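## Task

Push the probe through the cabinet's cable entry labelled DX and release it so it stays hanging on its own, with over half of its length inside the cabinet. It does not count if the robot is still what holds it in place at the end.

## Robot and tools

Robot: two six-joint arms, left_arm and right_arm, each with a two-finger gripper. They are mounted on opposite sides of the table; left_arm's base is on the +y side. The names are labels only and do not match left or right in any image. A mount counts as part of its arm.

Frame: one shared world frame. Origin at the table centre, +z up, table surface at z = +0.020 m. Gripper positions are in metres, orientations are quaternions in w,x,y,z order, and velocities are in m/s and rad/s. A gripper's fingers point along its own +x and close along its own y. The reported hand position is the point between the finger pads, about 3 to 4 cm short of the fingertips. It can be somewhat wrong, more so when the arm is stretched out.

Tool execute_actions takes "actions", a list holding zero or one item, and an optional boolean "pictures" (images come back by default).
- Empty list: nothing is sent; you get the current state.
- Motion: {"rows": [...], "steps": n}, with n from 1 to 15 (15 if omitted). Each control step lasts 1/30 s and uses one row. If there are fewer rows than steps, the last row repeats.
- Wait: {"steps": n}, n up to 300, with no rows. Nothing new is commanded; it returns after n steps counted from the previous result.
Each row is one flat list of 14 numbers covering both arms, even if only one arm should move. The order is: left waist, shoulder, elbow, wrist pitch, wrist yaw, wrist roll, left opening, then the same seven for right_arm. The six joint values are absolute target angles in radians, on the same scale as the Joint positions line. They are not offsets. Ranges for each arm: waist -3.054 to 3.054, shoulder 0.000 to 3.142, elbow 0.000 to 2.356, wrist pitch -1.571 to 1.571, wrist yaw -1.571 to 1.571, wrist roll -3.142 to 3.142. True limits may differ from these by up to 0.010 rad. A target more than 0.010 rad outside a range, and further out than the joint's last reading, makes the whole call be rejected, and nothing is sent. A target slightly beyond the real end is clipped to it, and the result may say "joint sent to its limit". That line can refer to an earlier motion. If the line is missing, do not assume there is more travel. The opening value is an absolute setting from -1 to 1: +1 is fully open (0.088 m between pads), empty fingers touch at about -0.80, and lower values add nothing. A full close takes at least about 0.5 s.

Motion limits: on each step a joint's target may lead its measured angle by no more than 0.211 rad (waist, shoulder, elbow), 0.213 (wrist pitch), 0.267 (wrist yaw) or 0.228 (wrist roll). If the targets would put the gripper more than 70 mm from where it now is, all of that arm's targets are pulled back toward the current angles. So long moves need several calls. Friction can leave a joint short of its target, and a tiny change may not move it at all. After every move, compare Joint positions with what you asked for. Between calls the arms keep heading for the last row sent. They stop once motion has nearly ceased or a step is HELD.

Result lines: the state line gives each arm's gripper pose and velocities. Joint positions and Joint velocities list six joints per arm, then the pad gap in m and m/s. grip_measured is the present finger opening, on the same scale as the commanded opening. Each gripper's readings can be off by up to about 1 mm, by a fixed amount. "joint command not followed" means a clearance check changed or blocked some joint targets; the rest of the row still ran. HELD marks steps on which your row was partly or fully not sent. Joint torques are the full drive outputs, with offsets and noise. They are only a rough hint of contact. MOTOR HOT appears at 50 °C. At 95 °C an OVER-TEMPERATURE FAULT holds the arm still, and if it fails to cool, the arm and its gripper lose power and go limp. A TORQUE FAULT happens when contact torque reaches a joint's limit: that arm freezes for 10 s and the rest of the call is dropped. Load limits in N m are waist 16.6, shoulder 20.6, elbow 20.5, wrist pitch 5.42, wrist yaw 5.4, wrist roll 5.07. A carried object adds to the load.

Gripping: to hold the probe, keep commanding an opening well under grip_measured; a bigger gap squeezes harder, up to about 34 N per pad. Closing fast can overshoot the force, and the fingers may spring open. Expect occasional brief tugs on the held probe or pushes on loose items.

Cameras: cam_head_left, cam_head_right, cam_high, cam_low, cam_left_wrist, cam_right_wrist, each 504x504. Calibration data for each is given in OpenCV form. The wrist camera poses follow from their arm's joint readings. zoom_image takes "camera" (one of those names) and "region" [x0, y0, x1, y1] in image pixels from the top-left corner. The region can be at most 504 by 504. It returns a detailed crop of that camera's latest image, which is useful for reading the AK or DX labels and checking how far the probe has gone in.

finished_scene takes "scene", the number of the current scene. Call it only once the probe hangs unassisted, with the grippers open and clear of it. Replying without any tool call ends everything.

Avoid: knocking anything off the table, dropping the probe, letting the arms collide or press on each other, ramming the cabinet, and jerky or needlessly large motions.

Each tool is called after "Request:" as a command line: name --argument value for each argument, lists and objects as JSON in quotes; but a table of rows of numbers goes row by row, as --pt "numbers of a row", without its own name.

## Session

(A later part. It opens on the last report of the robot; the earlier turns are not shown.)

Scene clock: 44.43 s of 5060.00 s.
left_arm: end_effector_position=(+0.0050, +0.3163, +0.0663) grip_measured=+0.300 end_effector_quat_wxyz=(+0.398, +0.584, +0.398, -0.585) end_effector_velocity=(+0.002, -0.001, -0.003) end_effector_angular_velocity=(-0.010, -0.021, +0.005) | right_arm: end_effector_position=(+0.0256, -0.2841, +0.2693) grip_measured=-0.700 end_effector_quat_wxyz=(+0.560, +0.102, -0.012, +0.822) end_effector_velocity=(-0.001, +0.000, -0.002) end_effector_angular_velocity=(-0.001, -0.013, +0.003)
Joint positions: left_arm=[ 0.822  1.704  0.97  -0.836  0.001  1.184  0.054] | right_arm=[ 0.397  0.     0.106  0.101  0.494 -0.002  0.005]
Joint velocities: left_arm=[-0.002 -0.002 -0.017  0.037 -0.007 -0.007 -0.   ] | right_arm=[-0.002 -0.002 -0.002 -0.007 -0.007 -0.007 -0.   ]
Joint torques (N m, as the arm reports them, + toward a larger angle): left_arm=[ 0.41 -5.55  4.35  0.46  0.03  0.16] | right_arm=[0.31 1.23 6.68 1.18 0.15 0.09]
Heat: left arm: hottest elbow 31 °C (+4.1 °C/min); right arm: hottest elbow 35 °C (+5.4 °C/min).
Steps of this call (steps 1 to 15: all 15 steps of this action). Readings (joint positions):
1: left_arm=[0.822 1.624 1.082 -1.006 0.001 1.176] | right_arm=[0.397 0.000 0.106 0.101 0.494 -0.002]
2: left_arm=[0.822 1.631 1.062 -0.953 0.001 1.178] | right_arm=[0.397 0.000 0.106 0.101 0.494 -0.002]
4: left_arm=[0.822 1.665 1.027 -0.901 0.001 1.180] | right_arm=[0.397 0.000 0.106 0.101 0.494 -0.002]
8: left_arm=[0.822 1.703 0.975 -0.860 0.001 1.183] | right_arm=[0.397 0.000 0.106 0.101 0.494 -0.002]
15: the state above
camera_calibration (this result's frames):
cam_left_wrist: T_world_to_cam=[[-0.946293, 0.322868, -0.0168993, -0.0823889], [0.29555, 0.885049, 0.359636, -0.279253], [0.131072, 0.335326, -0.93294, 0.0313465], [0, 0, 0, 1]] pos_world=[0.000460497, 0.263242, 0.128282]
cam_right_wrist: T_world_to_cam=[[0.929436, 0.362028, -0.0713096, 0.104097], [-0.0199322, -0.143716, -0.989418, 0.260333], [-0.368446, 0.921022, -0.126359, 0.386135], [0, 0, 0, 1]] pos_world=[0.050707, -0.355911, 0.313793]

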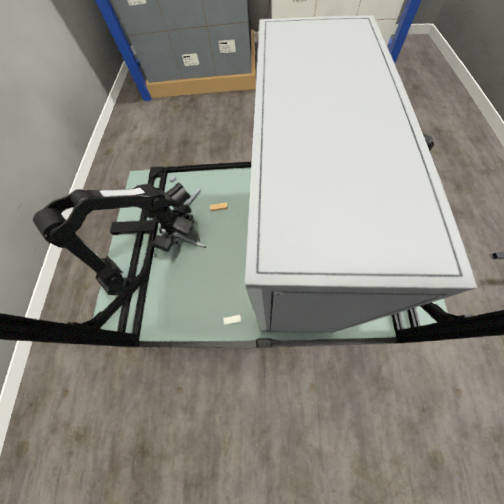

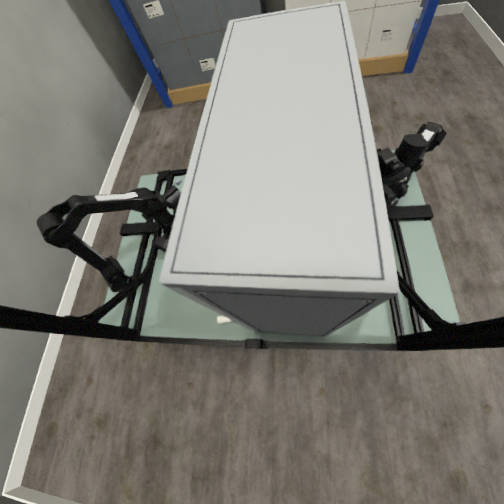

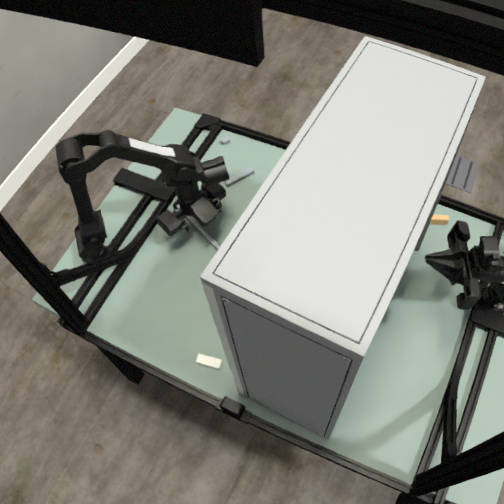

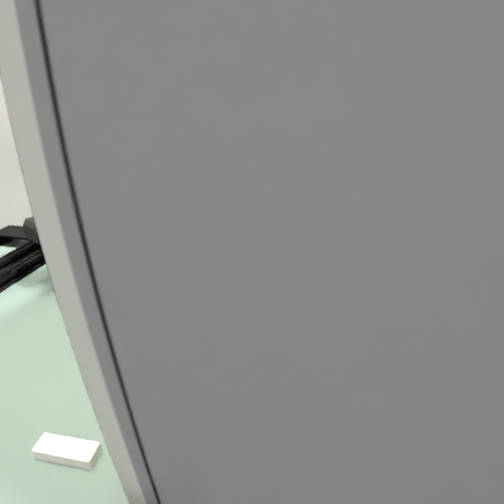

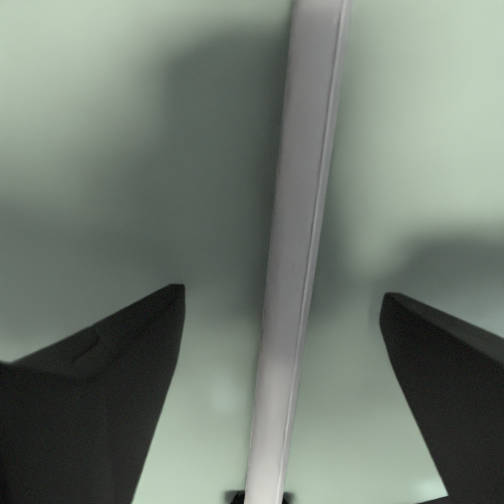

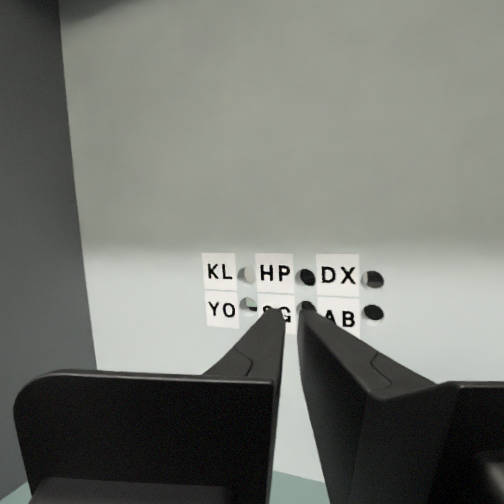

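Request:
execute_actions --actions '[{"rows":[[0.826,1.725,0.96,-0.815,0,1.25,0.0,0.4,0,0.1,0.1,0.5,0,-0.7]],"steps":10}]' --pictures false

Request:
execute_actions --actions '[{"rows":[[0.826,1.725,0.96,-0.815,0,1.25,-0.85,0.4,0,0.1,0.1,0.5,0,-0.7]],"steps":12}]' --pictures false

Request:
execute_actions --actions '[{"rows":[[0.8,1.72,1.2,-1.05,0,1.25,-0.85,0.4,0,0.1,0.1,0.5,0,-0.7]],"steps":8}]' --pictures false

Request:
execute_actions --actions '[{"rows":[[0.55,2.128,1.768,-1.211,0,0,-0.85,0.4,0,0.1,0.1,0.5,0,-0.7]]}]' --pictures false

Request:
execute_actions --actions '[{"steps":18}]' --pictures false

Request:
execute_actions --actions '[{"rows":[[0.55,2.183,1.625,-1.02,0,0,-0.85,0.4,0,0.1,0.1,0.5,0,-0.7]]}]'

Request:
execute_actions --actions '[{"rows":[[0.55,2.175,1.63,-1.02,0,0,0,0.4,0,0.1,0.1,0.5,0,-0.7]],"steps":10}]' --pictures false

Request:
execute_actions --actions '[{"rows":[[0.55,1.6,1.0,0.2,0,0,0,0.4,0,0.1,0.1,0.5,0,-0.7]]}]' --pictures false

Request:
execute_actions --actions '[{"rows":[[0.55,1.6,0.6,1.0,0,0,0,0.4,0,0.1,0.1,0.5,0,-0.7]]}]' --pictures false

Request:
execute_actions --actions '[{"rows":[[0.55,1.65,0.4,1.05,0,0,0,0.4,0,0.1,0.1,0.5,0,-0.7]],"steps":10}]' --pictures false

Request:
execute_actions --actions '[{"rows":[[0.55,1.81,0.36,1.05,0,0,0,0.4,0,0.1,0.1,0.5,0,-0.7]]}]'

Scene clock: 67.63 s of 5060.00 s.
left_arm: end_effector_position=(+0.0068, +0.3147, +0.0633) grip_measured=+0.020 end_effector_quat_wxyz=(+0.383, +0.596, +0.379, -0.595) end_effector_velocity=(+0.005, -0.001, +0.000) end_effector_angular_velocity=(+0.001, -0.031, -0.024) | right_arm: end_effector_position=(+0.0256, -0.2841, +0.2692) grip_measured=-0.700 end_effector_quat_wxyz=(+0.560, +0.102, -0.011, +0.822) end_effector_velocity=(-0.001, +0.000, -0.002) end_effector_angular_velocity=(-0.001, -0.013, +0.003)
Joint positions: left_arm=[ 0.823  1.714  0.967 -0.818  0.001  1.24   0.04 ] | right_arm=[ 0.397  0.     0.106  0.101  0.494 -0.002  0.005]
Joint velocities: left_arm=[-0.002 -0.002 -0.002  0.022 -0.022  0.022 -0.008] | right_arm=[-0.002 -0.002 -0.002 -0.007 -0.007 -0.007 -0.   ]
Joint torques (N m, as the arm reports them, + toward a larger angle): left_arm=[ 0.4  -5.17  4.42  0.36  0.03  0.17] | right_arm=[0.31 1.23 6.71 1.18 0.14 0.09]
Heat: left arm: hottest elbow 29 °C (+0.0 °C/min); right arm: hottest elbow 36 °C (+3.0 °C/min).
Steps of this call (steps 1 to 15: the robot went on to your last target; steps 16 to 90: nothing new was sent; then 19.87 s passed at rest; steps 91 to 100: all 10 steps of this action). Readings (joint positions):
91: left_arm=[0.823 1.705 0.968 -0.831 0.001 1.195] | right_arm=[0.397 0.000 0.106 0.101 0.494 -0.002]
92: left_arm=[0.823 1.707 0.968 -0.827 0.001 1.208] | right_arm=[0.397 0.000 0.106 0.101 0.494 -0.002]
94: left_arm=[0.823 1.710 0.968 -0.822 0.001 1.223] | right_arm=[0.397 0.000 0.106 0.101 0.494 -0.002]
98: left_arm=[0.823 1.714 0.967 -0.819 0.001 1.237] | right_arm=[0.397 0.000 0.106 0.101 0.494 -0.002]
100: the state above

Scene clock: 68.03 s of 5060.00 s.
left_arm: end_effector_position=(+0.0071, +0.3145, +0.0631) grip_measured=-0.582 end_effector_quat_wxyz=(+0.383, +0.597, +0.378, -0.596) end_effector_velocity=(-0.003, +0.003, -0.001) end_effector_angular_velocity=(+0.014, +0.004, +0.020) | right_arm: end_effector_position=(+0.0256, -0.2841, +0.2692) grip_measured=-0.700 end_effector_quat_wxyz=(+0.560, +0.102, -0.011, +0.822) end_effector_velocity=(+0.001, +0.000, +0.001) end_effector_angular_velocity=(+0.014, -0.016, -0.004)
Joint positions: left_arm=[ 0.823  1.715  0.967 -0.816  0.     1.244  0.01 ] | right_arm=[ 0.397  0.     0.106  0.101  0.494 -0.002  0.005]
Joint velocities: left_arm=[-0.002 -0.002 -0.007 -0.007 -0.007 -0.022  0.   ] | right_arm=[-0.007 -0.002 -0.002  0.007 -0.007 -0.022 -0.   ]
Joint torques (N m, as the arm reports them, + toward a larger angle): left_arm=[ 0.38 -5.24  4.46  0.37  0.04  0.19] | right_arm=[0.3  1.23 6.75 1.19 0.15 0.09]
Heat: left arm: hottest elbow 29 °C (+0.0 °C/min); right arm: hottest elbow 36 °C (+3.0 °C/min).
Steps of this call (steps 1 to 12: all 12 steps of this action). Readings (joint positions):
1: left_arm=[0.823 1.715 0.967 -0.818 0.001 1.242] | right_arm=[0.397 0.000 0.106 0.101 0.494 -0.002]
2: left_arm=[0.823 1.715 0.967 -0.818 0.001 1.242] | right_arm=[0.397 0.000 0.106 0.101 0.494 -0.002]
4: left_arm=[0.823 1.715 0.967 -0.817 0.001 1.243] | right_arm=[0.397 0.000 0.106 0.101 0.494 -0.002]
8: left_arm=[0.823 1.715 0.967 -0.816 0.000 1.244] | right_arm=[0.397 0.000 0.106 0.101 0.494 -0.002]
12: the state above

Scene clock: 68.30 s of 5060.00 s.
left_arm: end_effector_position=(+0.0184, +0.2968, +0.1072) grip_measured=-0.582 end_effector_quat_wxyz=(+0.375, +0.600, +0.375, -0.600) end_effector_velocity=(-0.010, +0.006, +0.045) end_effector_angular_velocity=(+0.096, +0.066, -0.015) | right_arm: end_effector_position=(+0.0256, -0.2841, +0.2692) grip_measured=-0.700 end_effector_quat_wxyz=(+0.560, +0.102, -0.011, +0.822) end_effector_velocity=(+0.001, -0.000, +0.002) end_effector_angular_velocity=(+0.006, +0.015, +0.001)
Joint positions: left_arm=[ 0.806  1.725  1.17  -1.017 -0.     1.245  0.01 ] | right_arm=[ 0.397  0.     0.106  0.101  0.494 -0.002  0.005]
Joint velocities: left_arm=[-0.022 -0.002  0.183 -0.3   -0.022 -0.007 -0.   ] | right_arm=[-0.007 -0.007 -0.002  0.007 -0.007  0.007 -0.   ]
Joint torques (N m, as the arm reports them, + toward a larger angle): left_arm=[-0.42 -7.46  6.12 -0.14  0.08  0.17] | right_arm=[0.31 1.21 6.76 1.19 0.16 0.08]
Heat: left arm: hottest elbow 29 °C (+0.0 °C/min); right arm: hottest elbow 36 °C (+3.0 °C/min).
Steps of this call (steps 1 to 8: all 8 steps of this action). Readings (joint positions):
1: left_arm=[0.822 1.718 0.990 -0.854 0.000 1.244] | right_arm=[0.397 0.000 0.106 0.101 0.494 -0.002]
2: left_arm=[0.819 1.725 1.026 -0.912 -0.000 1.245] | right_arm=[0.397 0.000 0.106 0.101 0.494 -0.002]
4: left_arm=[0.813 1.727 1.094 -0.961 -0.000 1.245] | right_arm=[0.397 0.000 0.106 0.101 0.494 -0.002]
8: the state above

Scene clock: 68.80 s of 5060.00 s.
left_arm: end_effector_position=(+0.0121, +0.1639, +0.1149) grip_measured=-0.582 end_effector_quat_wxyz=(+0.504, +0.491, +0.515, -0.489) end_effector_velocity=(+0.050, -0.087, +0.101) end_effector_angular_velocity=(-0.314, -0.226, +1.524) | right_arm: end_effector_position=(+0.0255, -0.2841, +0.2689) grip_measured=-0.700 end_effector_quat_wxyz=(+0.560, +0.102, -0.011, +0.822) end_effector_velocity=(-0.001, +0.000, -0.002) end_effector_angular_velocity=(+0.004, -0.027, +0.001)
Joint positions: left_arm=[ 0.557  2.109  1.725 -1.202  0.002  0.504  0.01 ] | right_arm=[ 0.397  0.     0.105  0.101  0.494 -0.002  0.005]
Joint velocities: left_arm=[-0.007  0.002  0.413 -0.022 -0.007 -1.531 -0.   ] | right_arm=[-0.002 -0.002 -0.002 -0.007 -0.007 -0.022 -0.   ]
Joint torques (N m, as the arm reports them, + toward a larger angle): left_arm=[-0.47 -8.56  5.91 -0.19 -0.03 -0.12] | right_arm=[0.3  1.23 6.74 1.19 0.15 0.08]
Heat: left arm: hottest elbow 29 °C (+0.0 °C/min); right arm: hottest elbow 36 °C (+3.0 °C/min).
Steps of this call (steps 1 to 15: all 15 steps of this action). Readings (joint positions):
1: left_arm=[0.793 1.747 1.199 -1.064 -0.010 1.209] | right_arm=[0.397 0.000 0.106 0.101 0.494 -0.002]
2: left_arm=[0.757 1.783 1.243 -1.108 -0.012 1.160] | right_arm=[0.397 0.000 0.106 0.101 0.494 -0.002]
4: left_arm=[0.672 1.870 1.333 -1.135 -0.003 1.064] | right_arm=[0.397 0.000 0.106 0.101 0.494 -0.002]
8: left_arm=[0.571 2.040 1.514 -1.183 0.003 0.860] | right_arm=[0.397 0.000 0.106 0.101 0.494 -0.002]
15: the state above

Scene clock: 69.40 s of 5060.00 s.
left_arm: end_effector_position=(+0.0138, +0.1580, +0.1195) grip_measured=-0.582 end_effector_quat_wxyz=(+0.613, +0.352, +0.613, -0.353) end_effector_velocity=(-0.003, +0.006, -0.001) end_effector_angular_velocity=(+0.034, -0.005, +0.059) | right_arm: end_effector_position=(+0.0255, -0.2841, +0.2689) grip_measured=-0.700 end_effector_quat_wxyz=(+0.560, +0.102, -0.011, +0.822) end_effector_velocity=(-0.001, +0.000, -0.002) end_effector_angular_velocity=(-0.001, -0.013, +0.003)
Joint positions: left_arm=[ 0.553  2.117  1.755 -1.209  0.002  0.013  0.01 ] | right_arm=[ 0.397  0.     0.105  0.101  0.494 -0.002  0.005]
Joint velocities: left_arm=[-0.007 -0.002 -0.007 -0.022 -0.022 -0.066 -0.   ] | right_arm=[-0.002 -0.002 -0.002 -0.007 -0.007 -0.007 -0.   ]
Joint torques (N m, as the arm reports them, + toward a larger angle): left_arm=[-0.34 -8.81  7.42  0.07 -0.07 -0.14] | right_arm=[0.32 1.23 6.74 1.18 0.16 0.08]
Heat: left arm: hottest elbow 29 °C (+0.0 °C/min); right arm: hottest elbow 36 °C (+2.0 °C/min).
Steps of this call (steps 1 to 18: the robot went on to your last target). Readings (joint positions):
1: left_arm=[0.557 2.109 1.736 -1.203 0.002 0.453] | right_arm=[0.397 0.000 0.105 0.101 0.494 -0.002]
2: left_arm=[0.557 2.109 1.742 -1.204 0.002 0.402] | right_arm=[0.397 0.000 0.105 0.101 0.494 -0.002]
4: left_arm=[0.555 2.111 1.747 -1.208 0.002 0.300] | right_arm=[0.397 0.000 0.105 0.101 0.494 -0.002]
8: left_arm=[0.554 2.115 1.751 -1.209 0.002 0.117] | right_arm=[0.397 0.000 0.105 0.101 0.494 -0.002]
18: the state above

Scene clock: 69.90 s of 5060.00 s.
left_arm: end_effector_position=(+0.0154, +0.1554, +0.0678) grip_measured=-0.582 end_effector_quat_wxyz=(+0.613, +0.350, +0.615, -0.350) end_effector_velocity=(-0.002, -0.001, -0.003) end_effector_angular_velocity=(-0.010, +0.003, +0.005) | right_arm: end_effector_position=(+0.0255, -0.2841, +0.2689) grip_measured=-0.700 end_effector_quat_wxyz=(+0.560, +0.102, -0.011, +0.822) end_effector_velocity=(+0.002, +0.001, -0.002) end_effector_angular_velocity=(-0.008, +0.002, -0.013)
Joint positions: left_arm=[ 0.553  2.175  1.638 -1.037  0.002  0.006  0.01 ] | right_arm=[ 0.397  0.     0.105  0.101  0.494 -0.002  0.005]
Joint velocities: left_arm=[-0.002 -0.002 -0.017  0.022  0.007 -0.007 -0.   ] | right_arm=[-0.007 -0.002 -0.002 -0.007  0.007  0.007 -0.   ]
Joint torques (N m, as the arm reports them, + toward a larger angle): left_arm=[-0.34 -9.5   4.31  1.32 -0.06 -0.14] | right_arm=[0.28 1.2  6.77 1.21 0.16 0.09]
Heat: left arm: hottest elbow 29 °C (+0.0 °C/min); right arm: hottest elbow 36 °C (+2.0 °C/min).
Steps of this call (steps 1 to 15: all 15 steps of this action). Readings (joint positions):
1: left_arm=[0.553 2.120 1.741 -1.184 0.002 0.011] | right_arm=[0.397 0.000 0.105 0.101 0.494 -0.002]
2: left_arm=[0.553 2.121 1.722 -1.138 0.002 0.010] | right_arm=[0.397 0.000 0.105 0.101 0.494 -0.002]
4: left_arm=[0.553 2.138 1.691 -1.085 0.002 0.008] | right_arm=[0.397 0.000 0.105 0.101 0.494 -0.002]
8: left_arm=[0.553 2.175 1.644 -1.047 0.002 0.006] | right_arm=[0.397 0.000 0.105 0.101 0.494 -0.002]
15: the state above
camera_calibration (this result's frames):
cam_left_wrist: T_world_to_cam=[[-0.835836, -0.548748, -0.0159228, 0.113082], [-0.516141, 0.775628, 0.363318, -0.111177], [-0.18702, 0.311892, -0.931529, 0.0937636], [0, 0, 0, 1]] pos_world=[0.0546704, 0.119042, 0.129537]
cam_right_wrist: T_world_to_cam=[[0.929498, 0.361976, -0.0707646, 0.103959], [-0.0190674, -0.144447, -0.989329, 0.259687], [-0.368335, 0.920928, -0.127361, 0.386226], [0, 0, 0, 1]] pos_world=[0.0505825, -0.355806, 0.313462]

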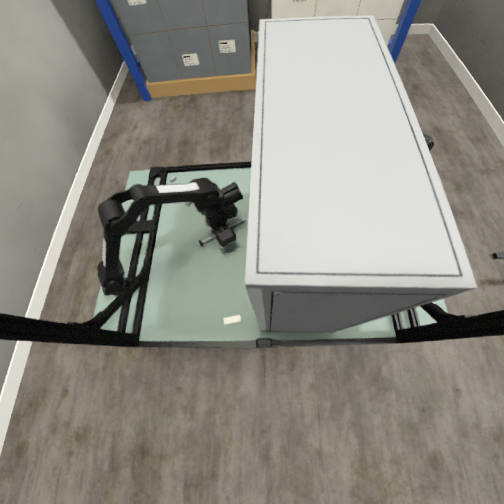

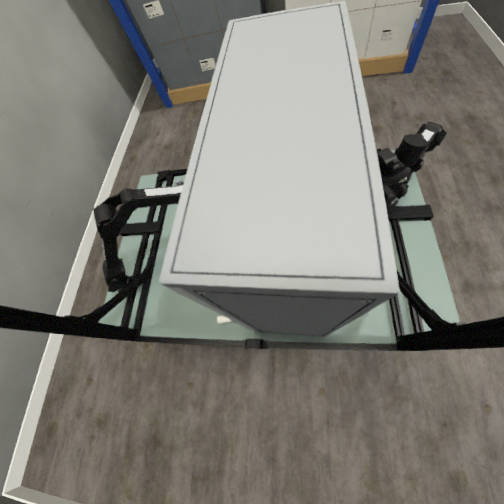

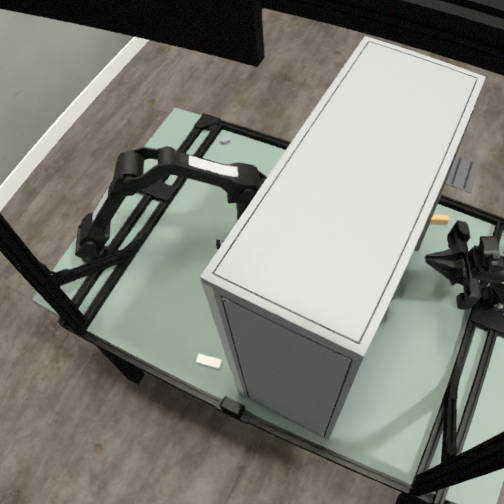

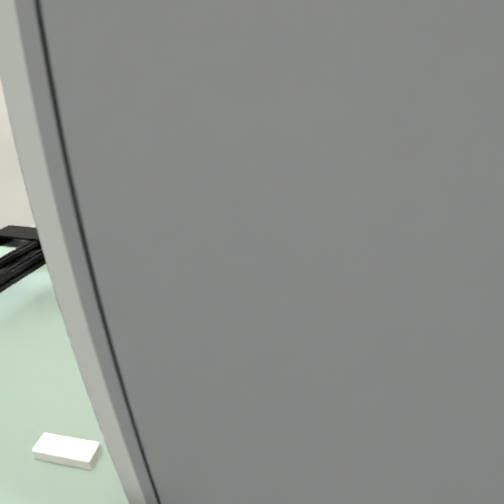

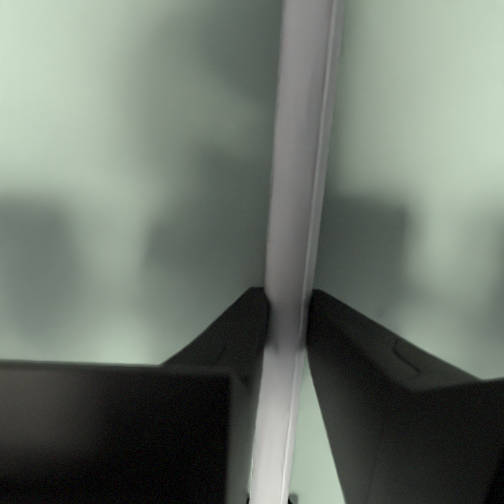

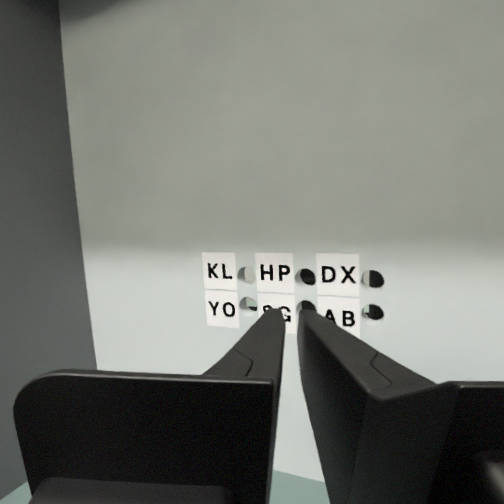

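Scene clock: 70.23 s of 5060.00 s.
left_arm: end_effector_position=(+0.0170, +0.1528, +0.0673) grip_measured=-0.057 end_effector_quat_wxyz=(+0.618, +0.348, +0.611, -0.353) end_effector_velocity=(-0.003, -0.003, +0.000) end_effector_angular_velocity=(-0.018, +0.015, +0.019) | right_arm: end_effector_position=(+0.0255, -0.2841, +0.2689) grip_measured=-0.700 end_effector_quat_wxyz=(+0.560, +0.102, -0.011, +0.822) end_effector_velocity=(+0.001, +0.001, -0.005) end_effector_angular_velocity=(-0.013, -0.023, -0.011)
Joint positions: left_arm=[ 0.553  2.175  1.636 -1.02   0.002  0.005  0.036] | right_arm=[ 0.397  0.     0.105  0.101  0.494 -0.002  0.005]
Joint velocities: left_arm=[-0.002 -0.002 -0.002  0.007  0.022 -0.022  0.022] | right_arm=[-0.002 -0.002 -0.002 -0.022  0.007 -0.007 -0.   ]
Joint torques (N m, as the arm reports them, + toward a larger angle): left_arm=[ -0.34 -10.35   5.01   0.22  -0.05  -0.11] | right_arm=[0.29 1.21 6.77 1.21 0.15 0.08]
Heat: left arm: hottest elbow 29 °C (+0.0 °C/min); right arm: hottest elbow 36 °C (+2.0 °C/min).
Steps of this call (steps 1 to 10: all 10 steps of this action). Readings (joint positions):
1: left_arm=[0.553 2.175 1.638 -1.037 0.002 0.006] | right_arm=[0.397 0.000 0.105 0.101 0.494 -0.002]
2: left_arm=[0.553 2.175 1.638 -1.032 0.002 0.006] | right_arm=[0.397 0.000 0.105 0.101 0.494 -0.002]
4: left_arm=[0.553 2.175 1.638 -1.019 0.001 0.005] | right_arm=[0.397 0.000 0.105 0.101 0.494 -0.002]
8: left_arm=[0.553 2.175 1.636 -1.020 0.002 0.005] | right_arm=[0.397 0.000 0.105 0.101 0.494 -0.002]
10: the state above

Scene clock: 70.73 s of 5060.00 s.
left_arm: end_effector_position=(+0.0157, +0.1547, +0.1481) grip_measured=-0.001 end_effector_quat_wxyz=(+0.782, +0.215, +0.378, -0.445) end_effector_velocity=(+0.072, -0.124, +0.138) end_effector_angular_velocity=(-1.079, -0.647, +0.003) | right_arm: end_effector_position=(+0.0255, -0.2841, +0.2689) grip_measured=-0.700 end_effector_quat_wxyz=(+0.560, +0.102, -0.011, +0.822) end_effector_velocity=(-0.001, -0.001, -0.001) end_effector_angular_velocity=(-0.003, +0.004, +0.011)
Joint positions: left_arm=[ 0.553  1.643  1.052 -0.31   0.002  0.002  0.039] | right_arm=[ 0.397  0.     0.105  0.101  0.494 -0.002  0.005]
Joint velocities: left_arm=[-0.007 -0.222 -0.379  1.414 -0.007 -0.007  0.   ] | right_arm=[ 0.002 -0.007 -0.002 -0.007 -0.007  0.007 -0.   ]
Joint torques (N m, as the arm reports them, + toward a larger angle): left_arm=[-0.27 -8.72  5.79  1.68 -0.06 -0.03] | right_arm=[0.3  1.21 6.81 1.21 0.16 0.09]
Heat: left arm: hottest elbow 29 °C (+0.0 °C/min); right arm: hottest elbow 36 °C (+2.0 °C/min).
Steps of this call (steps 1 to 15: all 15 steps of this action). Readings (joint positions):
1: left_arm=[0.553 2.155 1.607 -0.984 0.002 0.004] | right_arm=[0.397 0.000 0.105 0.101 0.494 -0.002]
2: left_arm=[0.553 2.119 1.555 -0.932 0.002 0.002] | right_arm=[0.397 0.000 0.105 0.101 0.494 -0.002]
4: left_arm=[0.553 2.035 1.457 -0.839 0.002 0.002] | right_arm=[0.397 0.000 0.105 0.101 0.494 -0.002]
8: left_arm=[0.553 1.853 1.275 -0.644 0.002 0.002] | right_arm=[0.397 0.000 0.105 0.101 0.494 -0.002]
15: the state above

Scene clock: 71.23 s of 5060.00 s.
left_arm: end_effector_position=(+0.0086, +0.1664, +0.1154) grip_measured=+0.000 end_effector_quat_wxyz=(+0.833, +0.141, +0.247, -0.474) end_effector_velocity=(+0.086, -0.140, +0.257) end_effector_angular_velocity=(-1.235, -0.737, +0.013) | right_arm: end_effector_position=(+0.0255, -0.2841, +0.2689) grip_measured=-0.700 end_effector_quat_wxyz=(+0.560, +0.102, -0.011, +0.822) end_effector_velocity=(-0.002, -0.001, +0.001) end_effector_angular_velocity=(+0.011, -0.004, +0.018)
Joint positions: left_arm=[0.553 1.609 0.62  0.411 0.002 0.002 0.039] | right_arm=[ 0.397  0.     0.105  0.101  0.494 -0.002  0.005]
Joint velocities: left_arm=[ 0.002 -0.002 -0.037  1.473 -0.007 -0.007 -0.   ] | right_arm=[-0.002 -0.002 -0.002  0.007 -0.022 -0.007 -0.   ]
Joint torques (N m, as the arm reports them, + toward a larger angle): left_arm=[-0.3  -7.24  4.65  1.9  -0.05 -0.03] | right_arm=[0.3  1.22 6.79 1.21 0.15 0.09]
Heat: left arm: hottest elbow 29 °C (+0.0 °C/min); right arm: hottest elbow 36 °C (+2.0 °C/min).
Steps of this call (steps 1 to 15: all 15 steps of this action). Readings (joint positions):
1: left_arm=[0.553 1.635 1.023 -0.248 0.002 0.002] | right_arm=[0.397 0.000 0.105 0.101 0.494 -0.002]
2: left_arm=[0.553 1.624 0.987 -0.197 0.002 0.002] | right_arm=[0.397 0.000 0.105 0.101 0.494 -0.002]
4: left_arm=[0.553 1.610 0.899 -0.105 0.002 0.002] | right_arm=[0.397 0.000 0.105 0.101 0.494 -0.002]
8: left_arm=[0.553 1.609 0.714 0.079 0.002 0.002] | right_arm=[0.397 0.000 0.105 0.101 0.494 -0.002]
15: the state above

Scene clock: 71.57 s of 5060.00 s.
left_arm: end_effector_position=(+0.0011, +0.1789, +0.1203) grip_measured=+0.000 end_effector_quat_wxyz=(+0.856, +0.086, +0.149, -0.487) end_effector_velocity=(+0.056, -0.094, +0.308) end_effector_angular_velocity=(-1.295, -0.770, +0.007) | right_arm: end_effector_position=(+0.0255, -0.2841, +0.2689) grip_measured=-0.700 end_effector_quat_wxyz=(+0.560, +0.102, -0.011, +0.822) end_effector_velocity=(+0.001, +0.000, -0.001) end_effector_angular_velocity=(+0.002, -0.010, -0.001)
Joint positions: left_arm=[0.553 1.649 0.413 0.891 0.002 0.002 0.039] | right_arm=[ 0.397  0.     0.105  0.101  0.494 -0.002  0.005]
Joint velocities: left_arm=[-0.002  0.002 -0.007  1.516 -0.007 -0.007 -0.   ] | right_arm=[-0.007 -0.007 -0.002 -0.007 -0.007 -0.007 -0.   ]
Joint torques (N m, as the arm reports them, + toward a larger angle): left_arm=[-0.29 -5.5   4.39  1.96 -0.05 -0.03] | right_arm=[0.3  1.23 6.76 1.21 0.16 0.08]
Heat: left arm: hottest elbow 29 °C (+0.0 °C/min); right arm: hottest elbow 36 °C (+2.0 °C/min).
Steps of this call (steps 1 to 10: all 10 steps of this action). Readings (joint positions):
1: left_arm=[0.553 1.610 0.600 0.475 0.002 0.002] | right_arm=[0.397 0.000 0.105 0.101 0.494 -0.002]
2: left_arm=[0.553 1.610 0.568 0.530 0.002 0.002] | right_arm=[0.397 0.000 0.105 0.101 0.494 -0.002]
4: left_arm=[0.553 1.619 0.498 0.610 0.002 0.002] | right_arm=[0.397 0.000 0.105 0.101 0.494 -0.002]
8: left_arm=[0.553 1.648 0.416 0.790 0.002 0.002] | right_arm=[0.397 0.000 0.105 0.101 0.494 -0.002]
10: the state above

Scene clock: 72.07 s of 5060.00 s.
left_arm: end_effector_position=(-0.0035, +0.1867, +0.0822) grip_measured=+0.000 end_effector_quat_wxyz=(+0.853, +0.097, +0.168, -0.485) end_effector_velocity=(-0.001, +0.002, -0.009) end_effector_angular_velocity=(+0.017, +0.015, +0.007) | right_arm: end_effector_position=(+0.0255, -0.2841, +0.2689) grip_measured=-0.700 end_effector_quat_wxyz=(+0.560, +0.102, -0.011, +0.822) end_effector_velocity=(+0.002, +0.001, -0.000) end_effector_angular_velocity=(+0.003, -0.004, -0.016)
Joint positions: left_arm=[0.553 1.798 0.363 1.044 0.002 0.002 0.039] | right_arm=[ 0.397  0.     0.105  0.101  0.494 -0.002  0.005]
Joint velocities: left_arm=[-0.002  0.027 -0.002  0.007 -0.007 -0.007 -0.   ] | right_arm=[-0.007  0.002 -0.002  0.007  0.007 -0.007 -0.   ]
Joint torques (N m, as the arm reports them, + toward a larger angle): left_arm=[-0.28 -4.59  3.61  2.1  -0.05 -0.03] | right_arm=[0.31 1.19 6.8  1.21 0.15 0.07]
Heat: left arm: hottest elbow 29 °C (+0.0 °C/min); right arm: hottest elbow 36 °C (+2.0 °C/min).
Steps of this call (steps 1 to 15: all 15 steps of this action). Readings (joint positions):
1: left_arm=[0.553 1.662 0.411 0.943 0.002 0.002] | right_arm=[0.397 0.000 0.105 0.101 0.494 -0.002]
2: left_arm=[0.553 1.683 0.410 0.977 0.002 0.002] | right_arm=[0.397 0.000 0.105 0.101 0.494 -0.002]
4: left_arm=[0.553 1.733 0.398 0.995 0.002 0.002] | right_arm=[0.397 0.000 0.105 0.101 0.494 -0.002]
8: left_arm=[0.553 1.791 0.365 1.024 0.002 0.002] | right_arm=[0.397 0.000 0.105 0.101 0.494 -0.002]
15: the state above
camera_calibration (this result's frames):
cam_left_wrist: T_world_to_cam=[[-0.841027, -0.539844, 0.0352304, 0.108802], [-0.393583, 0.565886, -0.724476, -0.0214686], [0.371168, -0.62317, -0.688399, 0.250444], [0, 0, 0, 1]] pos_world=[-0.00990086, 0.226954, 0.153019]
cam_right_wrist: T_world_to_cam=[[0.929498, 0.361976, -0.0707646, 0.103959], [-0.0190674, -0.144447, -0.989329, 0.259687], [-0.368335, 0.920928, -0.127361, 0.386226], [0, 0, 0, 1]] pos_world=[0.0505825, -0.355806, 0.313462]

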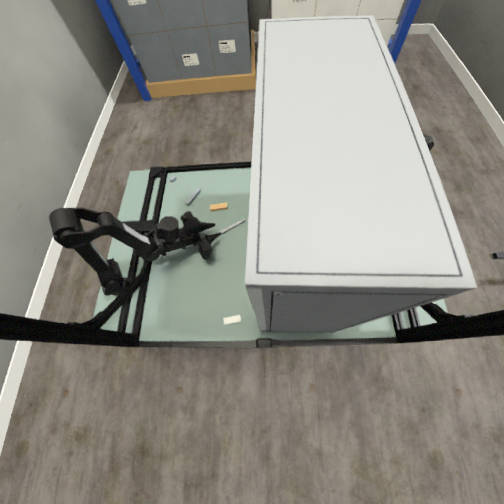

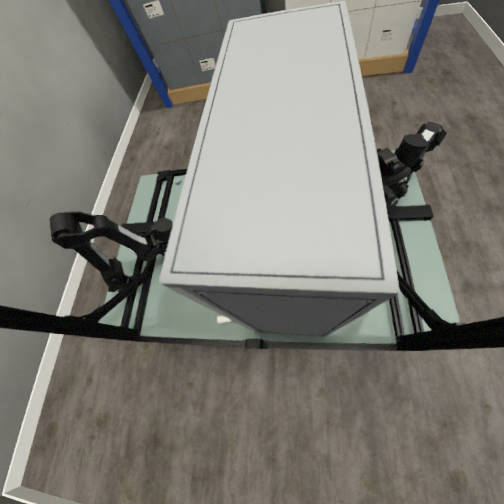

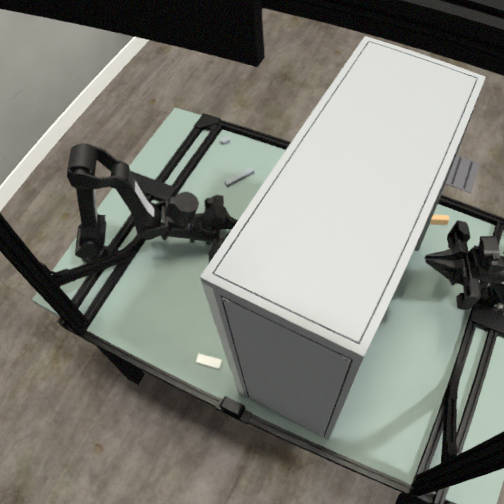

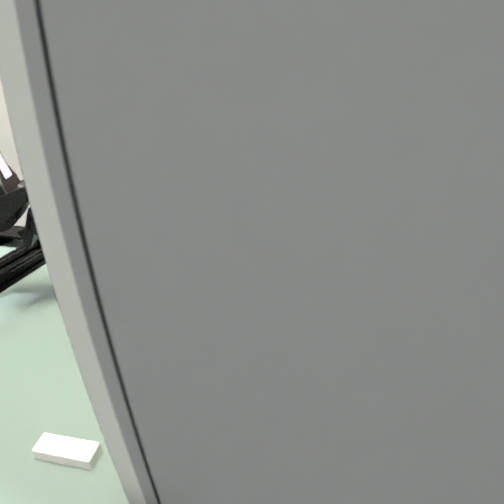

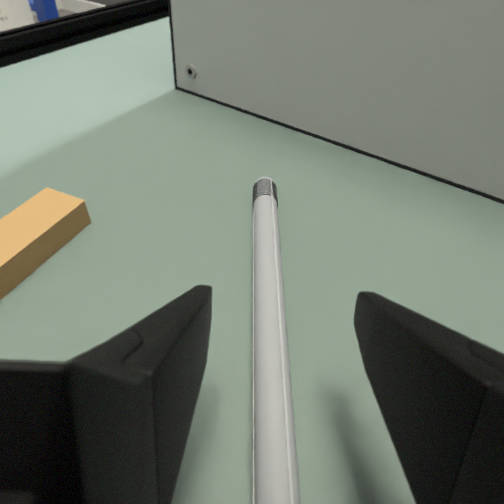

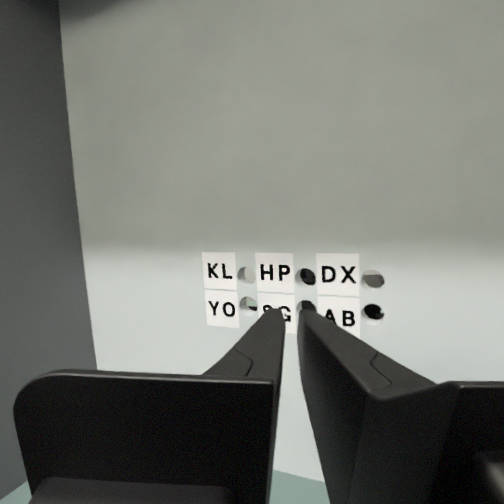

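Request:
execute_actions --actions '[{"rows":[[0.555,1.835,0.41,0.845,0,0,0,0.4,0,0.1,0.1,0.5,0,-0.7]]}]' --pictures false

Request:
execute_actions --actions '[{"rows":[[0.555,1.835,0.41,0.845,0,0,-1,0.4,0,0.1,0.1,0.5,0,-0.7]]}]'

Request:
execute_actions --actions '[{"rows":[[0.555,1.5,0.65,0.3,0,0,-1,0.4,0,0.1,0.1,0.5,0,-0.7]]}]' --pictures false

Request:
execute_actions --actions '[{"rows":[[0.5,1.286,0.97,-0.205,0,0,-1,0.4,0,0.1,0.1,0.5,0,-0.7]]}]' --pictures false

Request:
execute_actions --actions '[{"rows":[[0.4,1.286,0.97,-0.205,0,0,-1,0.4,0,0.1,0.1,0.5,0,-0.7]]}]'

Scene clock: 91.80 s of 5060.00 s.
left_arm: end_effector_position=(-0.0078, +0.1940, +0.0472) grip_measured=+0.000 end_effector_quat_wxyz=(+0.835, +0.139, +0.243, -0.474) end_effector_velocity=(-0.002, -0.001, -0.001) end_effector_angular_velocity=(+0.012, +0.004, -0.013) | right_arm: end_effector_position=(+0.0255, -0.2841, +0.2688) grip_measured=-0.700 end_effector_quat_wxyz=(+0.560, +0.101, -0.011, +0.822) end_effector_velocity=(-0.001, +0.000, -0.002) end_effector_angular_velocity=(-0.001, -0.013, +0.003)
Joint positions: left_arm=[0.553 1.826 0.4   0.859 0.    0.002 0.039] | right_arm=[ 0.397  0.     0.105  0.101  0.494 -0.002  0.005]
Joint velocities: left_arm=[-0.002 -0.002  0.007 -0.022  0.007  0.007 -0.   ] | right_arm=[-0.002 -0.002 -0.002 -0.007 -0.007 -0.007 -0.   ]
Joint torques (N m, as the arm reports them, + toward a larger angle): left_arm=[ 0.25 -4.8   5.02  0.89 -0.02 -0.03] | right_arm=[0.29 1.21 6.81 1.21 0.15 0.08]
Heat: left arm: hottest wrist pitch 31 °C (+1.0 °C/min); right arm: hottest elbow 37 °C (+2.1 °C/min).
Steps of this call (steps 1 to 15: the robot went on to your last target; steps 16 to 90: nothing new was sent; then 16.23 s passed at rest; steps 91 to 105: all 15 steps of this action). Readings (joint positions):
91: left_arm=[0.553 1.802 0.368 1.022 0.002 0.002] | right_arm=[0.397 0.000 0.105 0.101 0.494 -0.002]
92: left_arm=[0.553 1.804 0.378 0.976 0.002 0.002] | right_arm=[0.397 0.000 0.105 0.101 0.494 -0.002]
94: left_arm=[0.553 1.816 0.388 0.917 0.002 0.002] | right_arm=[0.397 0.000 0.105 0.101 0.494 -0.002]
98: left_arm=[0.553 1.825 0.393 0.873 0.001 0.002] | right_arm=[0.397 0.000 0.105 0.101 0.494 -0.002]
105: the state above

Scene clock: 92.30 s of 5060.00 s.
left_arm: end_effector_position=(-0.0063, +0.1932, +0.0477) grip_measured=-0.579 end_effector_quat_wxyz=(+0.836, +0.139, +0.243, -0.473) end_effector_velocity=(-0.001, -0.003, +0.004) end_effector_angular_velocity=(-0.024, -0.003, -0.005) | right_arm: end_effector_position=(+0.0255, -0.2841, +0.2688) grip_measured=-0.700 end_effector_quat_wxyz=(+0.560, +0.101, -0.011, +0.822) end_effector_velocity=(-0.004, -0.001, -0.003) end_effector_angular_velocity=(-0.002, -0.019, +0.023)
Joint positions: left_arm=[ 0.555  1.826  0.407  0.851 -0.001  0.001  0.011] | right_arm=[ 0.397  0.     0.105  0.101  0.494 -0.002  0.005]
Joint velocities: left_arm=[-0.002 -0.002 -0.002  0.022  0.007 -0.007  0.   ] | right_arm=[ 0.002  0.002 -0.002 -0.007 -0.022 -0.007 -0.   ]
Joint torques (N m, as the arm reports them, + toward a larger angle): left_arm=[ 0.07 -4.82  4.33  1.25  0.03  0.  ] | right_arm=[0.26 1.23 6.85 1.21 0.14 0.08]
Heat: left arm: hottest wrist pitch 31 °C (+1.0 °C/min); right arm: hottest elbow 37 °C (+2.0 °C/min).
Steps of this call (steps 1 to 15: all 15 steps of this action). Readings (joint positions):
1: left_arm=[0.553 1.826 0.400 0.858 -0.004 0.002] | right_arm=[0.397 0.000 0.105 0.101 0.494 -0.002]
2: left_arm=[0.554 1.826 0.403 0.857 -0.003 0.002] | right_arm=[0.397 0.000 0.105 0.101 0.494 -0.002]
4: left_arm=[0.554 1.826 0.406 0.853 -0.002 0.002] | right_arm=[0.397 0.000 0.105 0.101 0.494 -0.002]
8: left_arm=[0.555 1.826 0.407 0.851 -0.001 0.001] | right_arm=[0.397 0.000 0.105 0.101 0.494 -0.002]
15: the state above
camera_calibration (this result's frames):
cam_left_wrist: T_world_to_cam=[[-0.835878, -0.548156, 0.0288571, 0.113082], [-0.456125, 0.664372, -0.592081, -0.0769279], [0.305381, -0.50807, -0.805361, 0.214726], [0, 0, 0, 1]] pos_world=[-0.00613934, 0.222191, 0.124121]
cam_right_wrist: T_world_to_cam=[[0.929512, 0.361962, -0.0706511, 0.103954], [-0.0188276, -0.14475, -0.989289, 0.259416], [-0.368311, 0.920886, -0.127732, 0.386258], [0, 0, 0, 1]] pos_world=[0.0505211, -0.355777, 0.313319]

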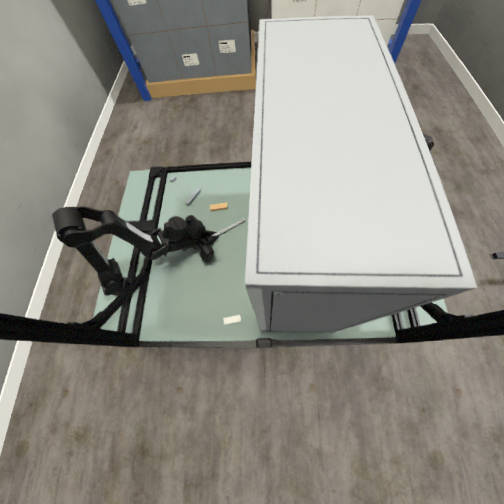

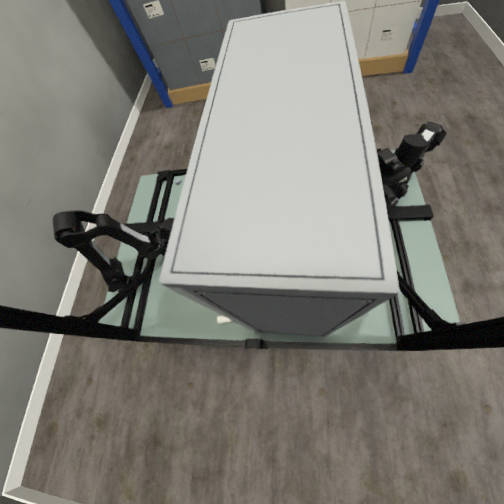

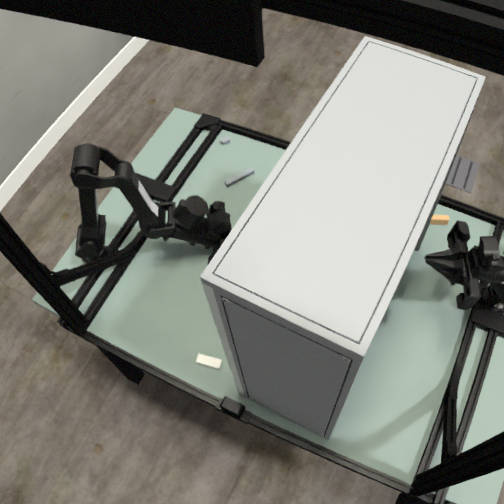

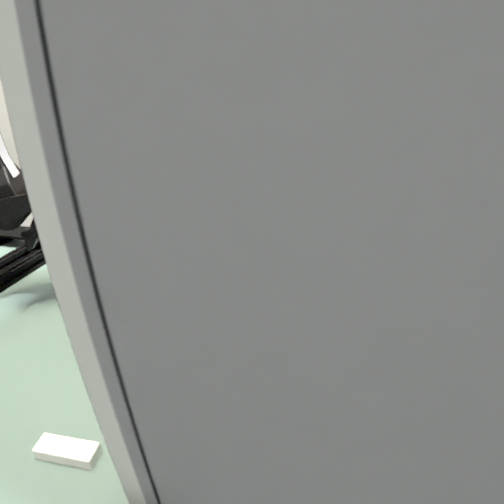

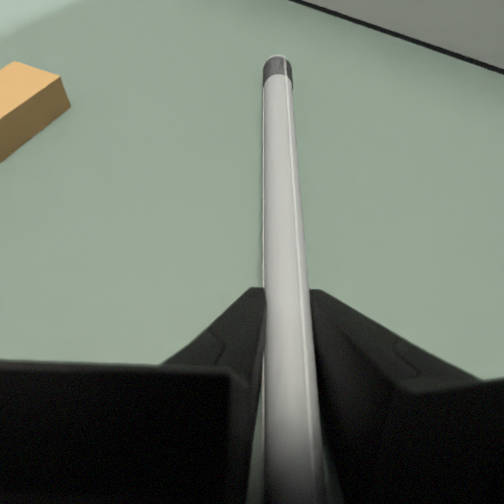

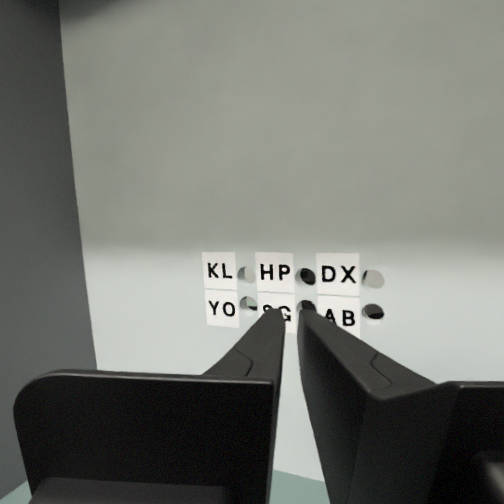

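Scene clock: 92.80 s of 5060.00 s.
left_arm: end_effector_position=(+0.0077, +0.1697, +0.1395) grip_measured=-0.579 end_effector_quat_wxyz=(+0.837, +0.135, +0.237, -0.474) end_effector_velocity=(-0.025, +0.041, -0.075) end_effector_angular_velocity=(+0.344, +0.209, +0.008) | right_arm: end_effector_position=(+0.0255, -0.2841, +0.2688) grip_measured=-0.700 end_effector_quat_wxyz=(+0.560, +0.101, -0.011, +0.822) end_effector_velocity=(+0.002, +0.000, +0.002) end_effector_angular_velocity=(+0.014, -0.010, -0.014)
Joint positions: left_arm=[ 0.555  1.523  0.635  0.337 -0.     0.001  0.011] | right_arm=[ 0.397  0.     0.105  0.101  0.494 -0.002  0.005]
Joint velocities: left_arm=[-0.002 -0.007 -0.007 -0.403 -0.007 -0.007 -0.   ] | right_arm=[-0.002 -0.007 -0.002  0.007  0.007 -0.022  0.   ]
Joint torques (N m, as the arm reports them, + toward a larger angle): left_arm=[ 0.08 -7.87  7.54  2.1   0.02  0.  ] | right_arm=[0.27 1.23 6.83 1.22 0.14 0.08]
Heat: left arm: hottest wrist pitch 31 °C (+1.0 °C/min); right arm: hottest elbow 37 °C (+2.0 °C/min).
Steps of this call (steps 1 to 15: all 15 steps of this action). Readings (joint positions):
1: left_arm=[0.555 1.812 0.420 0.827 -0.000 0.001] | right_arm=[0.397 0.000 0.105 0.101 0.494 -0.002]
2: left_arm=[0.555 1.792 0.441 0.779 -0.000 0.001] | right_arm=[0.397 0.000 0.105 0.101 0.494 -0.002]
4: left_arm=[0.555 1.747 0.490 0.721 -0.000 0.001] | right_arm=[0.397 0.000 0.105 0.101 0.494 -0.002]
8: left_arm=[0.555 1.610 0.585 0.557 -0.000 0.001] | right_arm=[0.397 0.000 0.105 0.101 0.494 -0.002]
15: the state above

Scene clock: 93.30 s of 5060.00 s.
left_arm: end_effector_position=(-0.0110, +0.1638, +0.2623) grip_measured=-0.579 end_effector_quat_wxyz=(+0.831, +0.130, +0.215, -0.497) end_effector_velocity=(-0.023, +0.035, -0.056) end_effector_angular_velocity=(+0.332, +0.181, -0.002) | right_arm: end_effector_position=(+0.0255, -0.2841, +0.2688) grip_measured=-0.700 end_effector_quat_wxyz=(+0.560, +0.101, -0.011, +0.822) end_effector_velocity=(-0.001, +0.000, -0.001) end_effector_angular_velocity=(+0.000, +0.008, +0.006)
Joint positions: left_arm=[ 0.505  1.298  0.946 -0.155 -0.001  0.001  0.011] | right_arm=[ 0.397  0.     0.105  0.101  0.494 -0.002  0.005]
Joint velocities: left_arm=[-0.012 -0.012  0.056 -0.447 -0.007 -0.007 -0.   ] | right_arm=[-0.002 -0.002 -0.007  0.007 -0.007  0.007 -0.   ]
Joint torques (N m, as the arm reports them, + toward a larger angle): left_arm=[-0.34 -6.07  8.76  1.66  0.05  0.  ] | right_arm=[0.25 1.21 6.81 1.21 0.13 0.09]
Heat: left arm: hottest wrist pitch 31 °C (+1.0 °C/min); right arm: hottest elbow 37 °C (+2.0 °C/min).
Steps of this call (steps 1 to 15: all 15 steps of this action). Readings (joint positions):
1: left_arm=[0.553 1.514 0.645 0.304 -0.001 0.001] | right_arm=[0.397 0.000 0.105 0.101 0.494 -0.002]
2: left_arm=[0.549 1.500 0.659 0.268 -0.001 0.001] | right_arm=[0.397 0.000 0.105 0.101 0.494 -0.002]
4: left_arm=[0.537 1.459 0.700 0.216 -0.001 0.001] | right_arm=[0.397 0.000 0.105 0.101 0.494 -0.002]
8: left_arm=[0.520 1.374 0.826 0.081 -0.001 0.001] | right_arm=[0.397 0.000 0.105 0.101 0.494 -0.002]
15: the state above

Scene clock: 93.80 s of 5060.00 s.
left_arm: end_effector_position=(-0.0484, +0.1510, +0.2564) grip_measured=-0.579 end_effector_quat_wxyz=(+0.799, +0.151, +0.225, -0.536) end_effector_velocity=(-0.006, +0.000, -0.002) end_effector_angular_velocity=(+0.007, +0.027, -0.007) | right_arm: end_effector_position=(+0.0255, -0.2840, +0.2686) grip_measured=-0.700 end_effector_quat_wxyz=(+0.560, +0.101, -0.011, +0.822) end_effector_velocity=(+0.003, +0.001, +0.001) end_effector_angular_velocity=(+0.011, -0.014, -0.018)
Joint positions: left_arm=[ 0.405  1.298  0.953 -0.205  0.002  0.001  0.011] | right_arm=[ 0.397  0.     0.105  0.101  0.494 -0.002  0.005]
Joint velocities: left_arm=[-0.012 -0.002  0.002 -0.022  0.007 -0.022 -0.   ] | right_arm=[-0.007 -0.002 -0.002  0.007  0.007 -0.022 -0.   ]
Joint torques (N m, as the arm reports them, + toward a larger angle): left_arm=[-0.22 -6.69  9.25  1.84 -0.06  0.  ] | right_arm=[0.27 1.19 6.84 1.21 0.14 0.08]
Heat: left arm: hottest wrist pitch 31 °C (+1.0 °C/min); right arm: hottest elbow 37 °C (+2.0 °C/min).
Steps of this call (steps 1 to 15: all 15 steps of this action). Readings (joint positions):
1: left_arm=[0.498 1.298 0.946 -0.169 -0.007 0.001] | right_arm=[0.397 0.000 0.105 0.101 0.494 -0.002]
2: left_arm=[0.479 1.298 0.947 -0.179 -0.008 0.002] | right_arm=[0.397 0.000 0.105 0.101 0.494 -0.002]
4: left_arm=[0.440 1.298 0.947 -0.191 0.001 0.002] | right_arm=[0.397 0.000 0.105 0.101 0.494 -0.002]
8: left_arm=[0.410 1.298 0.952 -0.200 0.002 0.001] | right_arm=[0.397 0.000 0.105 0.101 0.494 -0.002]
15: the state above
camera_calibration (this result's frames):
cam_left_wrist: T_world_to_cam=[[-0.909189, -0.415247, 0.0307458, 0.0246254], [-0.347322, 0.715594, -0.606046, 0.0565811], [0.229657, -0.561689, -0.794835, 0.37591], [0, 0, 0, 1]] pos_world=[-0.0442895, 0.180881, 0.33232]
cam_right_wrist: T_world_to_cam=[[0.929532, 0.361944, -0.0704692, 0.103911], [-0.0185393, -0.144993, -0.989259, 0.259172], [-0.368274, 0.920855, -0.128066, 0.386275], [0, 0, 0, 1]] pos_world=[0.0504713, -0.355735, 0.313179]

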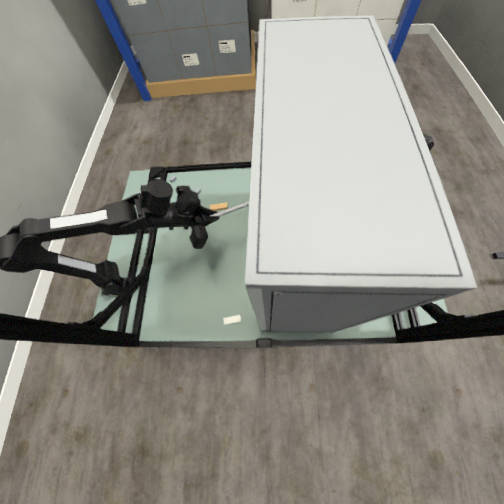

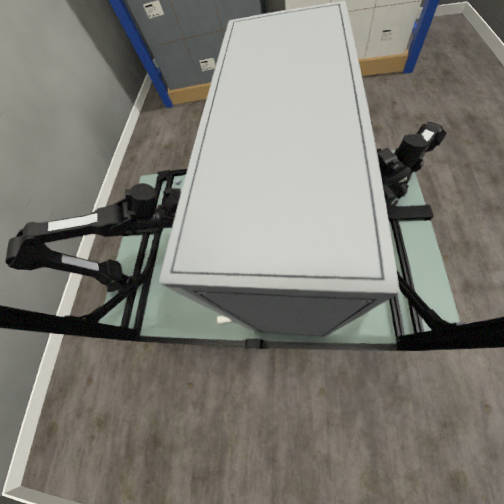

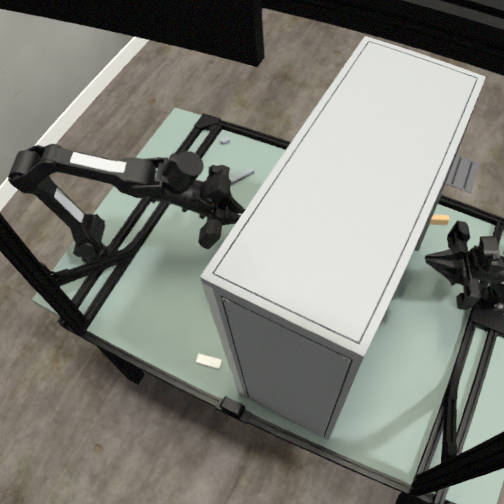

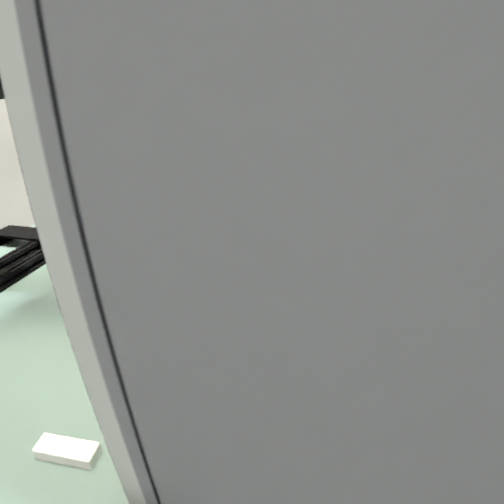

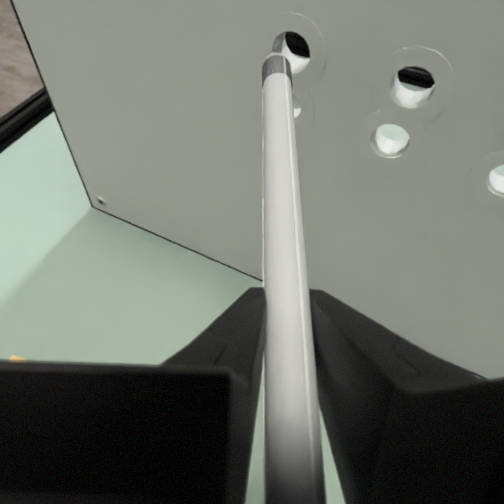

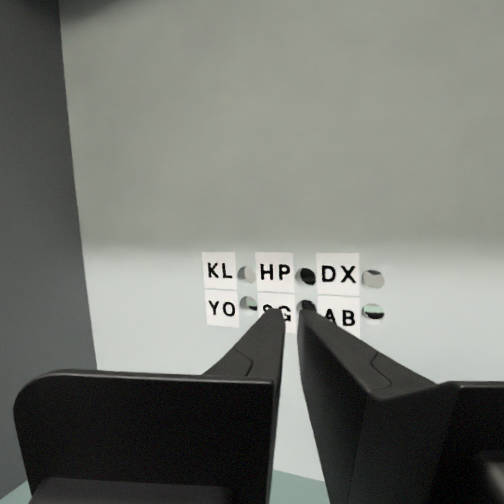

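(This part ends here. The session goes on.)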